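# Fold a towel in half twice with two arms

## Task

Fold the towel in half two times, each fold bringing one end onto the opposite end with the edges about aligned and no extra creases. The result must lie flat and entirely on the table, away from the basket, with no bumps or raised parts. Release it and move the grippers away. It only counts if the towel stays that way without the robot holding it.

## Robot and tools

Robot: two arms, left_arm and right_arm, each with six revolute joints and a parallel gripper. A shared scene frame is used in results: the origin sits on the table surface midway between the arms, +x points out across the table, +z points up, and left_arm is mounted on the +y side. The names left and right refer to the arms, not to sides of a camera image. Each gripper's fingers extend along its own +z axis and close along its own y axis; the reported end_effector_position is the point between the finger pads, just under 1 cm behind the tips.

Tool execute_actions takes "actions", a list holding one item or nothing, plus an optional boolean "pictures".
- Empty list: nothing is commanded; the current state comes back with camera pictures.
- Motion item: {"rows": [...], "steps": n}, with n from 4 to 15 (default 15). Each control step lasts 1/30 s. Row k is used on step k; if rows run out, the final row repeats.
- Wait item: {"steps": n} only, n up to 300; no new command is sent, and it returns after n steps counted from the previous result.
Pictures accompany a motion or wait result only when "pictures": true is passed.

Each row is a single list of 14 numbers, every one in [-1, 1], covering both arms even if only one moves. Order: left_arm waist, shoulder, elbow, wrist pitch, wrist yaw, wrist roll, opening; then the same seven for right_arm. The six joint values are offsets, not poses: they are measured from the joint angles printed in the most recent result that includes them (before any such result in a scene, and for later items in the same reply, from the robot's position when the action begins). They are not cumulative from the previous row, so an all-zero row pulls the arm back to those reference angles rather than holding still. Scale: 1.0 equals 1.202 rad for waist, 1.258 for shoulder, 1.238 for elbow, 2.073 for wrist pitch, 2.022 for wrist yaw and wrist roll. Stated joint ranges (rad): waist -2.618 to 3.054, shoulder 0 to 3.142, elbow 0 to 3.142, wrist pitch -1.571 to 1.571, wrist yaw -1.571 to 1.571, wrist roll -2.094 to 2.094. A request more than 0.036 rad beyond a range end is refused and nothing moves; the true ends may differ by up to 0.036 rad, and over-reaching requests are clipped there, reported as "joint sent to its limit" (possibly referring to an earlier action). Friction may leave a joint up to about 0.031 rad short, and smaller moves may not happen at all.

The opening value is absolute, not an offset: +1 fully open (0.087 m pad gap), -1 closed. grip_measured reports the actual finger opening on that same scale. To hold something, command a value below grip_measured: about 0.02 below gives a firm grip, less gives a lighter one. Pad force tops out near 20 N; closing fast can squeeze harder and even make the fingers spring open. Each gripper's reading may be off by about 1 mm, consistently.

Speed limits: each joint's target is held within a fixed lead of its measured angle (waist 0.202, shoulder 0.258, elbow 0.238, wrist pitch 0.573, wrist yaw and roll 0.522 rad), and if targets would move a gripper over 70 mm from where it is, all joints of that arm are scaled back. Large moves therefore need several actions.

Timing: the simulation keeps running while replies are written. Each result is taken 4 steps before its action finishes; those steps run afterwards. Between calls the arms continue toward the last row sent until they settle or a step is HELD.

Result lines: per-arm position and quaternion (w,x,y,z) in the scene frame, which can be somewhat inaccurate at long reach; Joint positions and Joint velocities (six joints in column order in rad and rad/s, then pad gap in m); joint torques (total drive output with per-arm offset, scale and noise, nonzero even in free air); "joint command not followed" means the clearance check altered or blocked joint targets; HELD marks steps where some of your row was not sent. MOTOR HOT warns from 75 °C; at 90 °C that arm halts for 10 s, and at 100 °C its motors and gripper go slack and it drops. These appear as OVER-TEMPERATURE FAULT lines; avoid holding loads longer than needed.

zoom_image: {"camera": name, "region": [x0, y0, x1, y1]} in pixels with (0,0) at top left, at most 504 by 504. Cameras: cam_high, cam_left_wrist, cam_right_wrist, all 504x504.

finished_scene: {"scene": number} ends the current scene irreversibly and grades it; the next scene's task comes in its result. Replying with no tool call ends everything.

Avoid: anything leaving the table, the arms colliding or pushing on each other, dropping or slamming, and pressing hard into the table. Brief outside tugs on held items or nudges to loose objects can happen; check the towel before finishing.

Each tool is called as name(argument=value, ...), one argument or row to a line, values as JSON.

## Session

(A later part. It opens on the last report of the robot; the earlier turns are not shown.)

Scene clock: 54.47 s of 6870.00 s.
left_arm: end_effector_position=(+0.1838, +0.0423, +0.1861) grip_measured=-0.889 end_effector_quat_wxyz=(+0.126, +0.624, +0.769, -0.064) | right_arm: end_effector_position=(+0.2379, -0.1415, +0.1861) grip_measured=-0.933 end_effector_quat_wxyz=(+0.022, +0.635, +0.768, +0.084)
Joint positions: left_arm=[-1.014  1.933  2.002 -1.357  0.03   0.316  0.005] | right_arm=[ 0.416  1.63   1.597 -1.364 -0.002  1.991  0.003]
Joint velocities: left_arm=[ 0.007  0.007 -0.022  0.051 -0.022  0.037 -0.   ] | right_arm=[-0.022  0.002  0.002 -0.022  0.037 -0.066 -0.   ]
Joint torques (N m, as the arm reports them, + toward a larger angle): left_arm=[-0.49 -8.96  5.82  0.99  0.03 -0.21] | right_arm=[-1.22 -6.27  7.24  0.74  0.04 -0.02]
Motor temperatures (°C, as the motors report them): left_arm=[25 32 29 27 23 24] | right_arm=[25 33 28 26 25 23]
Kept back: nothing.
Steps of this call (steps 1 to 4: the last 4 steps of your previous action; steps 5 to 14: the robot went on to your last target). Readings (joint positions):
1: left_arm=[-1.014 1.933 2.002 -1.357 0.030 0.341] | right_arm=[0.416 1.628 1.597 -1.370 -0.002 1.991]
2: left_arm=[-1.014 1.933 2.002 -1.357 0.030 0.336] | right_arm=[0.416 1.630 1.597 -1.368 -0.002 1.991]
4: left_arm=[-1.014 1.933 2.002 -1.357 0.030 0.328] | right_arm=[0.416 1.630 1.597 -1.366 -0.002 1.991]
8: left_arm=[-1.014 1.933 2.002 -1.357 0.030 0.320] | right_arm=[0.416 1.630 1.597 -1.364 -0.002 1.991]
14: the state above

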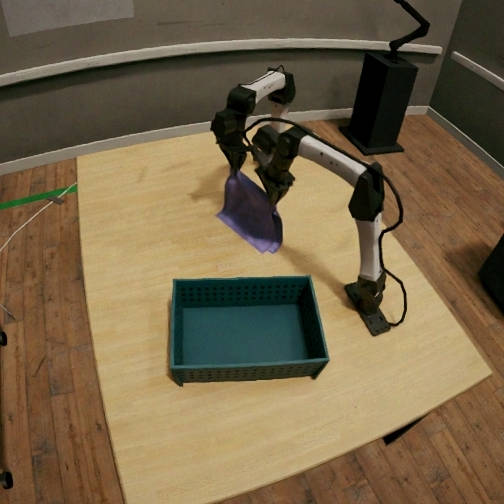

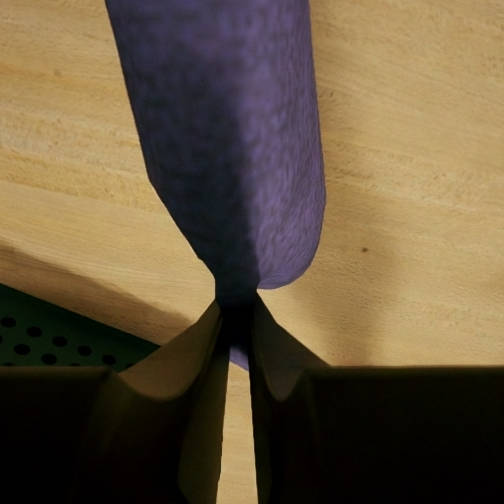

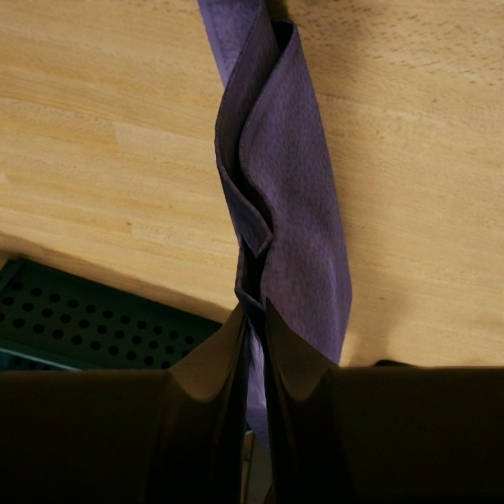

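execute_actions(
  actions=[],
)

Scene clock: 55.07 s of 6870.00 s.
left_arm: end_effector_position=(+0.1837, +0.0423, +0.1861) grip_measured=-0.889 end_effector_quat_wxyz=(+0.126, +0.623, +0.769, -0.064) | right_arm: end_effector_position=(+0.2379, -0.1415, +0.1861) grip_measured=-0.933 end_effector_quat_wxyz=(+0.022, +0.635, +0.768, +0.084)
Joint positions: left_arm=[-1.014  1.933  2.002 -1.357  0.03   0.314  0.005] | right_arm=[ 0.416  1.63   1.597 -1.364 -0.002  1.991  0.003]
Joint velocities: left_arm=[-0.017 -0.012  0.002  0.037  0.022  0.007 -0.001] | right_arm=[-0.002 -0.007  0.012 -0.066 -0.037 -0.007 -0.   ]
Joint torques (N m, as the arm reports them, + toward a larger angle): left_arm=[-0.44 -8.89  5.84  1.    0.05 -0.18] | right_arm=[-0.96 -6.25  7.3   0.69  0.02  0.  ]
Motor temperatures (°C, as the motors report them): left_arm=[25 32 29 27 23 24] | right_arm=[25 33 28 26 25 23]
Kept back: nothing.
Steps of this call (steps 1 to 18: the robot went on to your last target). Readings (joint positions):
1: left_arm=[-1.014 1.933 2.002 -1.357 0.030 0.315] | right_arm=[0.416 1.630 1.597 -1.364 -0.002 1.991]
2: left_arm=[-1.014 1.933 2.002 -1.357 0.030 0.315] | right_arm=[0.416 1.630 1.597 -1.364 -0.002 1.991]
4: left_arm=[-1.014 1.933 2.002 -1.357 0.030 0.315] | right_arm=[0.416 1.630 1.597 -1.364 -0.002 1.991]
8: left_arm=[-1.014 1.933 2.002 -1.357 0.030 0.314] | right_arm=[0.416 1.630 1.597 -1.364 -0.002 1.991]
18: the state above

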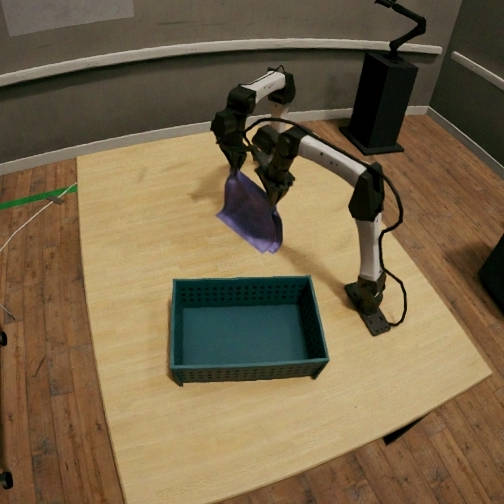

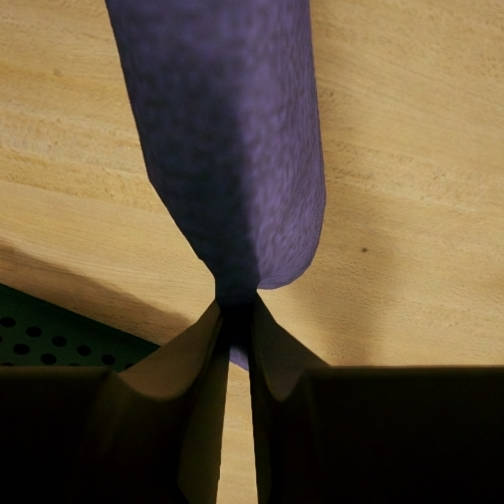

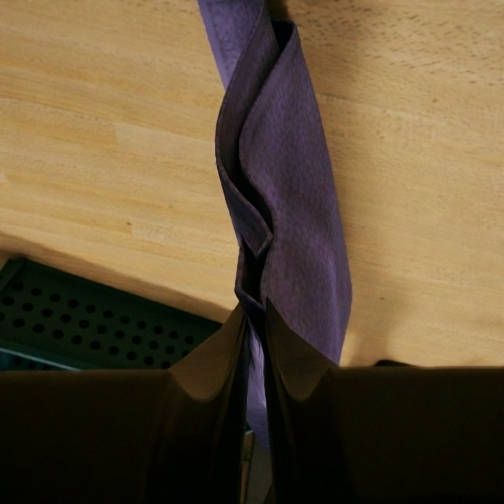

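execute_actions(
  actions=[
    {"rows":[[0.001,0.012,-0.028,0.016,0,0,-1,-0.002,0.02,-0.019,0.016,0,0,-1],[0.002,0.023,-0.057,0.032,0,0,-1,-0.004,0.04,-0.038,0.032,0,0,-1],[0.003,0.035,-0.085,0.048,0,0,-1,-0.006,0.06,-0.057,0.049,0,0,-1],[0.004,0.046,-0.113,0.064,0,0,-1,-0.008,0.08,-0.076,0.065,0,0,-1],[0.005,0.058,-0.142,0.08,0,0,-1,-0.01,0.1,-0.096,0.081,0,0,-1],[0.006,0.069,-0.17,0.097,0,0,-1,-0.013,0.12,-0.115,0.098,0,0,-1],[0.007,0.08,-0.198,0.113,0,0,-1,-0.016,0.14,-0.134,0.114,0,0,-1],[0.008,0.092,-0.227,0.129,0,0,-1,-0.019,0.16,-0.153,0.13,0,0,-1],[0.009,0.104,-0.255,0.145,0,0,-1,-0.022,0.18,-0.172,0.147,0,0,-1],[0.01,0.115,-0.283,0.161,0,0,-1,-0.025,0.201,-0.191,0.163,0,0,-1]],"steps":15},
  ],
)

execute_actions(
  actions=[
    {"steps":20},
  ],
  pictures=true,
)

zoom_image(
  camera="cam_high",
  region=[190,160,330,290],
)

Scene clock: 55.93 s of 6870.00 s.
left_arm: end_effector_position=(+0.1809, +0.0471, +0.0713) grip_measured=-0.889 end_effector_quat_wxyz=(+0.046, +0.628, +0.777, -0.033) | right_arm: end_effector_position=(+0.2490, -0.1386, +0.0660) grip_measured=-0.933 end_effector_quat_wxyz=(-0.003, +0.642, +0.767, -0.005)
Joint positions: left_arm=[-1.014  2.046  1.71  -1.125  0.03   0.314  0.005] | right_arm=[ 0.404  1.845  1.397 -1.133 -0.004  1.991  0.003]
Joint velocities: left_arm=[ 0.002  0.676 -0.838  0.813  0.022  0.007 -0.   ] | right_arm=[-0.066  0.877 -0.623  0.725 -0.037 -0.007 -0.001]
Joint torques (N m, as the arm reports them, + toward a larger angle): left_arm=[  0.27 -10.51   5.58   0.6    0.03  -0.08] | right_arm=[ -1.77 -10.84   6.01   0.25   0.14   0.04]
Motor temperatures (°C, as the motors report them): left_arm=[25 32 29 27 23 24] | right_arm=[25 33 28 26 25 23]
Steps of this call (steps 1 to 15: the robot went on to your last target; steps 16 to 26: the first 11 steps of this action). Readings (joint positions):
16: left_arm=[-1.014 1.933 2.000 -1.355 0.030 0.314] | right_arm=[0.416 1.630 1.595 -1.362 -0.002 1.991]
17: left_arm=[-1.014 1.933 1.992 -1.347 0.030 0.314] | right_arm=[0.416 1.631 1.591 -1.355 -0.002 1.991]
19: left_arm=[-1.014 1.935 1.952 -1.314 0.030 0.314] | right_arm=[0.416 1.645 1.565 -1.325 -0.002 1.991]
23: left_arm=[-1.014 1.982 1.817 -1.217 0.030 0.314] | right_arm=[0.412 1.747 1.474 -1.223 -0.002 1.991]
26: the state above

Scene clock: 56.60 s of 6870.00 s.
left_arm: end_effector_position=(+0.1829, +0.0437, +0.0454) grip_measured=-0.889 end_effector_quat_wxyz=(+0.043, +0.628, +0.777, -0.032) | right_arm: end_effector_position=(+0.2558, -0.1350, +0.0401) grip_measured=-0.933 end_effector_quat_wxyz=(-0.007, +0.644, +0.765, -0.004)
Joint positions: left_arm=[-1.014  2.082  1.659 -1.044  0.03   0.314  0.005] | right_arm=[ 0.398  1.898  1.36  -1.044 -0.011  1.991  0.003]
Joint velocities: left_arm=[-0.012  0.007 -0.007 -0.022  0.051 -0.022  0.   ] | right_arm=[-0.012 -0.007  0.007  0.022 -0.037  0.037  0.   ]
Joint torques (N m, as the arm reports them, + toward a larger angle): left_arm=[  0.44 -10.29   5.39   0.86   0.02  -0.08] | right_arm=[ -1.44 -11.31   5.64   0.38   0.08   0.04]
Motor temperatures (°C, as the motors report them): left_arm=[25 33 29 27 23 24] | right_arm=[25 33 28 25 25 23]
Kept back: nothing.
Steps of this call (steps 1 to 4: the last 4 steps of your previous action; steps 5 to 20: the robot went on to your last target). Readings (joint positions):
1: left_arm=[-1.014 2.068 1.687 -1.103 0.030 0.314] | right_arm=[0.402 1.871 1.380 -1.113 -0.007 1.991]
2: left_arm=[-1.014 2.085 1.671 -1.085 0.030 0.314] | right_arm=[0.402 1.889 1.368 -1.098 -0.011 1.991]
4: left_arm=[-1.014 2.099 1.660 -1.062 0.030 0.314] | right_arm=[0.402 1.899 1.360 -1.078 -0.014 1.991]
8: left_arm=[-1.014 2.087 1.659 -1.048 0.030 0.314] | right_arm=[0.401 1.898 1.360 -1.055 -0.013 1.991]
20: the state above

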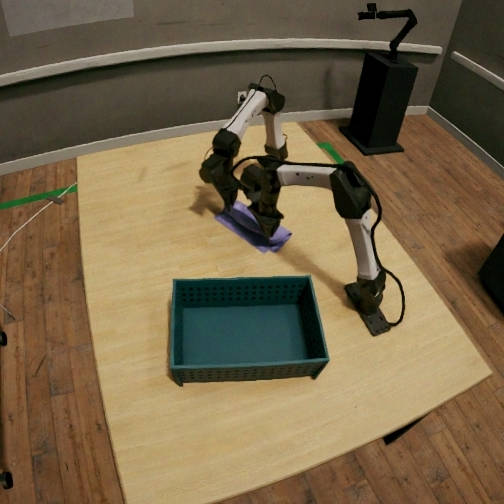

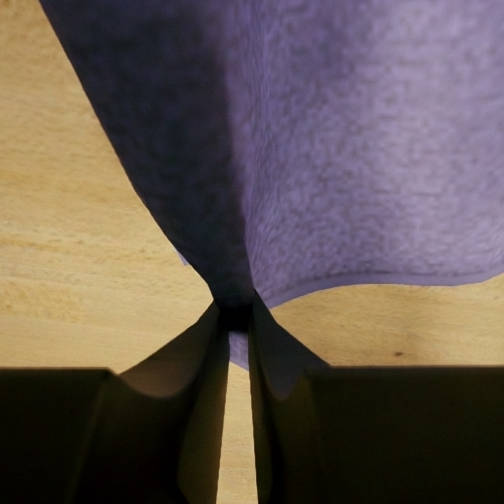

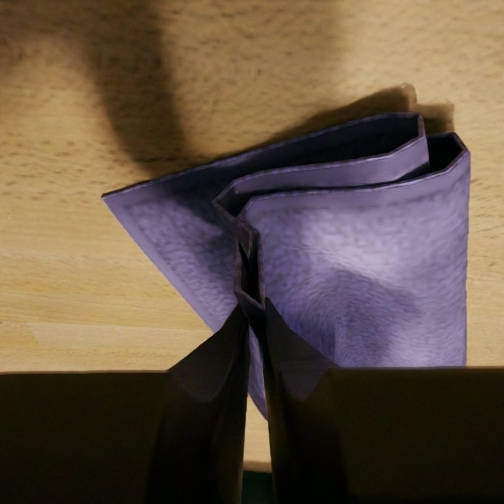

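Region (190, 160, 330, 290) of cam_high's 504x504 image, scaled by 3.600, with more detail than that image has; it fills the top 468 rows of this view, and the rest is white.

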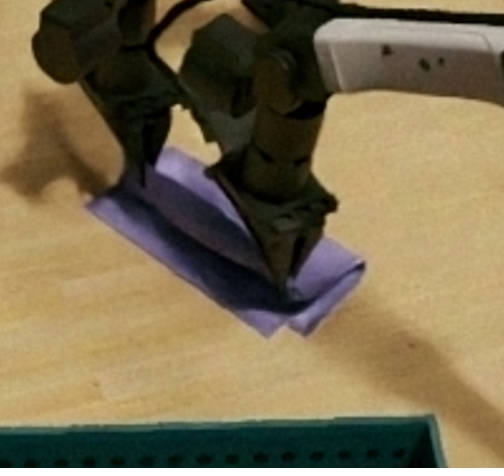

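execute_actions(
  actions=[
    {"rows":[[0.01,0,0,0,0,0,-1,-0.02,0.008,0.025,-0.004,0,0,-1],[0.02,0,0,0,0,0,-1,-0.035,0.015,0.05,-0.008,0,0,-1],[0.02,0,0,0,0,0,-1,-0.035,0.015,0.05,-0.008,0,0,-1],[0.02,0,0,0,0,0,-1,-0.035,0.015,0.05,-0.008,0,0,-1],[0.02,0,0,0,0,0,-1,-0.035,0.015,0.05,-0.008,0,0,-1],[0.02,0,0,0,0,0,-1,-0.035,0.015,0.05,-0.008,0,0,-1],[0.02,0,0,0,0,0,-0.85,-0.035,0.015,0.05,-0.008,0,0,-0.85],[0.02,0,0,0,0,0,-0.7,-0.035,0.015,0.05,-0.008,0,0,-0.7],[0.02,0,0,0,0,0,-0.55,-0.035,0.015,0.05,-0.008,0,0,-0.55],[0.02,0,0,0,0,0,-0.4,-0.035,0.015,0.05,-0.008,0,0,-0.4],[0.02,0,0,0,0,0,-0.25,-0.035,0.015,0.05,-0.008,0,0,-0.25],[0.02,0,0,0,0,0,-0.1,-0.035,0.015,0.05,-0.008,0,0,-0.1],[0.02,0,0,0,0,0,0.1,-0.035,0.015,0.05,-0.008,0,0,0.1],[0.02,0,0,0,0,0,0.3,-0.035,0.015,0.05,-0.008,0,0,0.3]],"steps":15},
  ],
)

execute_actions(
  actions=[
    {"rows":[[0,0,0,0,0,0,0.3,0,0,0,0,0,0,0.3],[0,0,0,0,0,0,0.3,0,0,0,0,0,0,0.3],[0,-0.02,0,0,0,0,0.3,0,-0.02,0,0,0,0,0.3],[0,-0.04,0,0,0,0,0.3,0,-0.04,0,0,0,0,0.3],[0,-0.06,0,0,0,0,0.3,0,-0.06,0,0,0,0,0.3],[0,-0.08,0,0,0,0,0.3,0,-0.08,0,0,0,0,0.3],[0,-0.11,0,0,0,0,0.3,0,-0.11,0,0,0,0,0.3],[0,-0.14,0,0,0,0,0.3,-0.02,-0.14,0,0,0,0,0.3],[-0.02,-0.17,-0.02,-0.02,0,0,0.3,-0.05,-0.17,0,-0.02,0,0,0.3],[-0.05,-0.21,-0.05,-0.04,0,0,0.3,-0.08,-0.2,0,-0.04,0,0,0.3],[-0.08,-0.25,-0.08,-0.06,0,0,0.3,-0.11,-0.23,0,-0.06,0,0,0.3],[-0.11,-0.3,-0.12,-0.08,0,0,0.3,-0.14,-0.26,0,-0.08,0,0,0.3],[-0.14,-0.36,-0.17,-0.1,0,0,0.3,-0.17,-0.28,0,-0.1,0,0,0.3],[-0.17,-0.43,-0.23,-0.12,0,0,0.3,-0.2,-0.3,0,-0.1,0,0,0.3],[-0.25,-0.55,-0.35,-0.14,0,0,0.3,-0.25,-0.3,0,-0.1,0,0,0.3]],"steps":15},
  ],
)

execute_actions(
  actions=[
    {"steps":25},
  ],
  pictures=true,
)

zoom_image(
  camera="cam_high",
  region=[190,160,330,290],
)

Scene clock: 57.57 s of 6870.00 s.
left_arm: end_effector_position=(+0.1894, +0.0442, +0.0453) grip_measured=-0.334 end_effector_quat_wxyz=(+0.049, +0.622, +0.781, -0.034) | right_arm: end_effector_position=(+0.2725, -0.1355, +0.0516) grip_measured=-0.334 end_effector_quat_wxyz=(-0.005, +0.655, +0.755, +0.014)
Joint positions: left_arm=[-0.998  2.082  1.659 -1.032  0.03   0.314  0.029] | right_arm=[ 0.369  1.901  1.407 -1.053 -0.017  1.991  0.029]
Joint velocities: left_arm=[ 0.007 -0.007 -0.007 -0.022 -0.095 -0.051  0.147] | right_arm=[-0.012 -0.007 -0.007 -0.066 -0.007 -0.022  0.148]
Joint torques (N m, as the arm reports them, + toward a larger angle): left_arm=[  0.01 -10.25   5.77   0.61   0.07  -0.07] | right_arm=[-1.53 -8.65  6.55  0.32  0.11 -0.02]
Motor temperatures (°C, as the motors report them): left_arm=[25 33 29 26 23 24] | right_arm=[25 33 28 25 25 23]
Steps of this call (steps 1 to 15: the robot went on to your last target; steps 16 to 18: nothing new was sent; steps 19 to 29: the first 11 steps of this action). Readings (joint positions):
19: left_arm=[-1.014 2.082 1.659 -1.044 0.030 0.314] | right_arm=[0.397 1.898 1.362 -1.045 -0.011 1.991]
20: left_arm=[-1.013 2.082 1.659 -1.044 0.030 0.314] | right_arm=[0.393 1.899 1.369 -1.050 -0.012 1.991]
22: left_arm=[-1.008 2.082 1.659 -1.043 0.030 0.314] | right_arm=[0.380 1.901 1.391 -1.053 -0.014 1.991]
26: left_arm=[-0.999 2.082 1.659 -1.032 0.030 0.314] | right_arm=[0.370 1.901 1.407 -1.053 -0.017 1.991]
29: the state above

Scene clock: 58.07 s of 6870.00 s.
left_arm: end_effector_position=(+0.1826, +0.0427, +0.1148) grip_measured=+0.300 end_effector_quat_wxyz=(+0.130, +0.624, +0.768, -0.064) | right_arm: end_effector_position=(+0.2833, -0.1483, +0.1164) grip_measured=+0.300 end_effector_quat_wxyz=(+0.019, +0.669, +0.737, +0.093)
Joint positions: left_arm=[-1.017  1.874  1.634 -1.04   0.025  0.314  0.057] | right_arm=[ 0.322  1.716  1.407 -1.072 -0.022  1.991  0.057]
Joint velocities: left_arm=[-0.447 -1.56  -0.618 -0.271 -0.125 -0.007 -0.   ] | right_arm=[-0.818 -1.277  0.017 -0.462 -0.081 -0.037  0.   ]
Joint torques (N m, as the arm reports them, + toward a larger angle): left_arm=[-4.13 -9.63  4.04  0.35  0.23 -0.09] | right_arm=[ -3.51 -10.85   6.08   0.17   0.12   0.03]
Motor temperatures (°C, as the motors report them): left_arm=[25 33 29 26 23 24] | right_arm=[25 33 28 25 25 23]
Steps of this call (steps 1 to 4: the last 4 steps of your previous action; steps 5 to 15: the first 11 steps of this action, its rows measured from where the robot was after step 4). Readings (joint positions):
4: left_arm=[-0.998 2.082 1.659 -1.032 0.030 0.314] | right_arm=[0.368 1.901 1.407 -1.053 -0.017 1.991]
5: left_arm=[-0.998 2.082 1.659 -1.032 0.030 0.314] | right_arm=[0.368 1.901 1.407 -1.053 -0.017 1.991]
6: left_arm=[-0.998 2.082 1.659 -1.032 0.030 0.314] | right_arm=[0.368 1.901 1.407 -1.053 -0.017 1.991]
8: left_arm=[-0.998 2.076 1.659 -1.032 0.030 0.314] | right_arm=[0.368 1.898 1.407 -1.053 -0.017 1.991]
12: left_arm=[-0.998 2.003 1.659 -1.032 0.030 0.314] | right_arm=[0.367 1.833 1.407 -1.053 -0.017 1.991]
15: the state above

Scene clock: 58.90 s of 6870.00 s.
left_arm: end_effector_position=(+0.0424, +0.1644, +0.1460) grip_measured=+0.300 end_effector_quat_wxyz=(+0.051, +0.730, +0.680, -0.047) | right_arm: end_effector_position=(+0.2837, -0.2467, +0.1704) grip_measured=+0.300 end_effector_quat_wxyz=(+0.040, +0.757, +0.644, +0.100)
Joint positions: left_arm=[-1.294  1.381  1.245 -1.3    0.034  0.314  0.057] | right_arm=[ 0.064  1.517  1.407 -1.245 -0.014  1.991  0.057]
Joint velocities: left_arm=[ 0.012 -0.012 -0.002  0.037 -0.037  0.007 -0.002] | right_arm=[-0.017  0.007 -0.012 -0.037 -0.037 -0.139 -0.001]
Joint torques (N m, as the arm reports them, + toward a larger angle): left_arm=[-0.8  -3.83  4.66  0.61 -0.03 -0.07] | right_arm=[ 0.   -5.79  6.08  0.61  0.02  0.  ]
Motor temperatures (°C, as the motors report them): left_arm=[25 33 29 26 23 24] | right_arm=[25 33 28 25 25 23]
Kept back: nothing.
Steps of this call (steps 1 to 4: the last 4 steps of your previous action; steps 5 to 25: the robot went on to your last target). Readings (joint positions):
1: left_arm=[-1.039 1.818 1.610 -1.052 0.023 0.314] | right_arm=[0.288 1.671 1.407 -1.090 -0.023 1.991]
2: left_arm=[-1.069 1.760 1.580 -1.067 0.023 0.314] | right_arm=[0.248 1.628 1.407 -1.113 -0.023 1.991]
4: left_arm=[-1.138 1.644 1.509 -1.100 0.024 0.314] | right_arm=[0.159 1.557 1.407 -1.158 -0.022 1.991]
8: left_arm=[-1.267 1.434 1.338 -1.177 0.032 0.314] | right_arm=[0.064 1.517 1.407 -1.213 -0.013 1.991]
25: the state above

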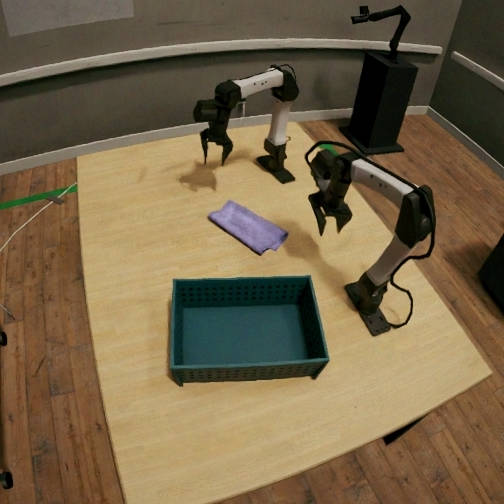

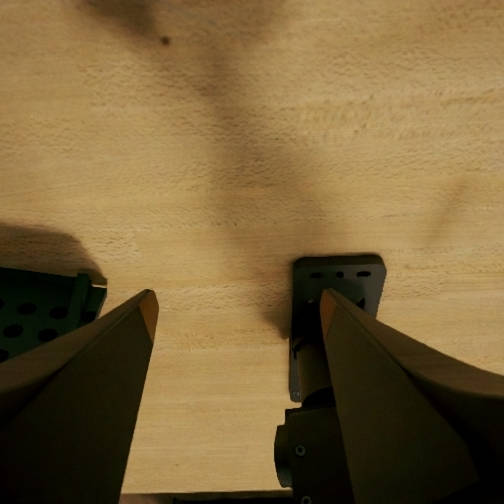

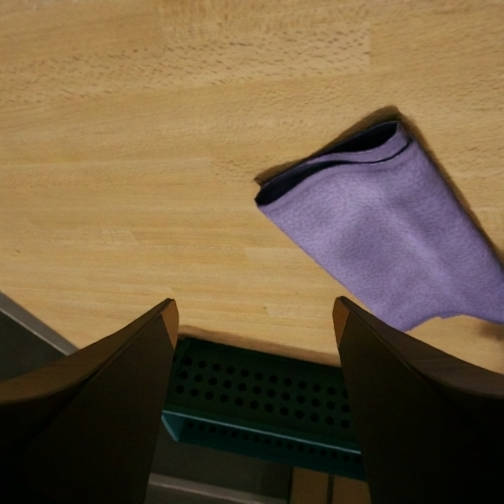

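Region (190, 160, 330, 290) of cam_high's 504x504 image, scaled by 3.600, with more detail than that image has; it fills the top 468 rows of this view, and the rest is white.

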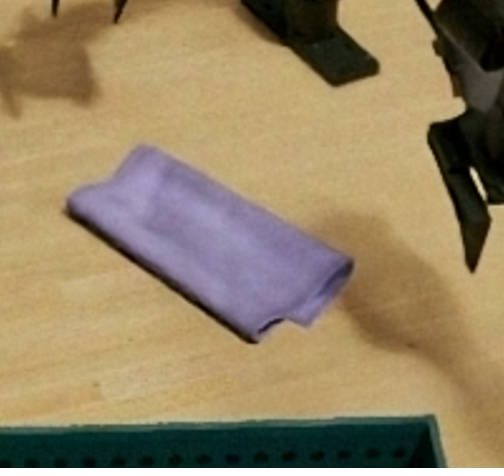

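zoom_image(
  camera="cam_high",
  region=[245,220,300,265],
)

Region (245, 220, 300, 265) of cam_high's 504x504 image, scaled by 9.164, with more detail than that image has; it fills the top 412 rows of this view, and the rest is white.

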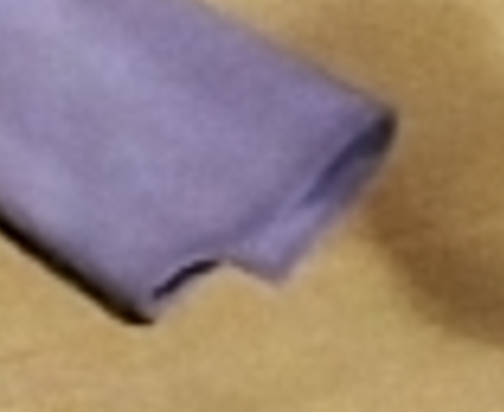

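finished_scene(
  scene=1,
)

The scene is finished: the task was done.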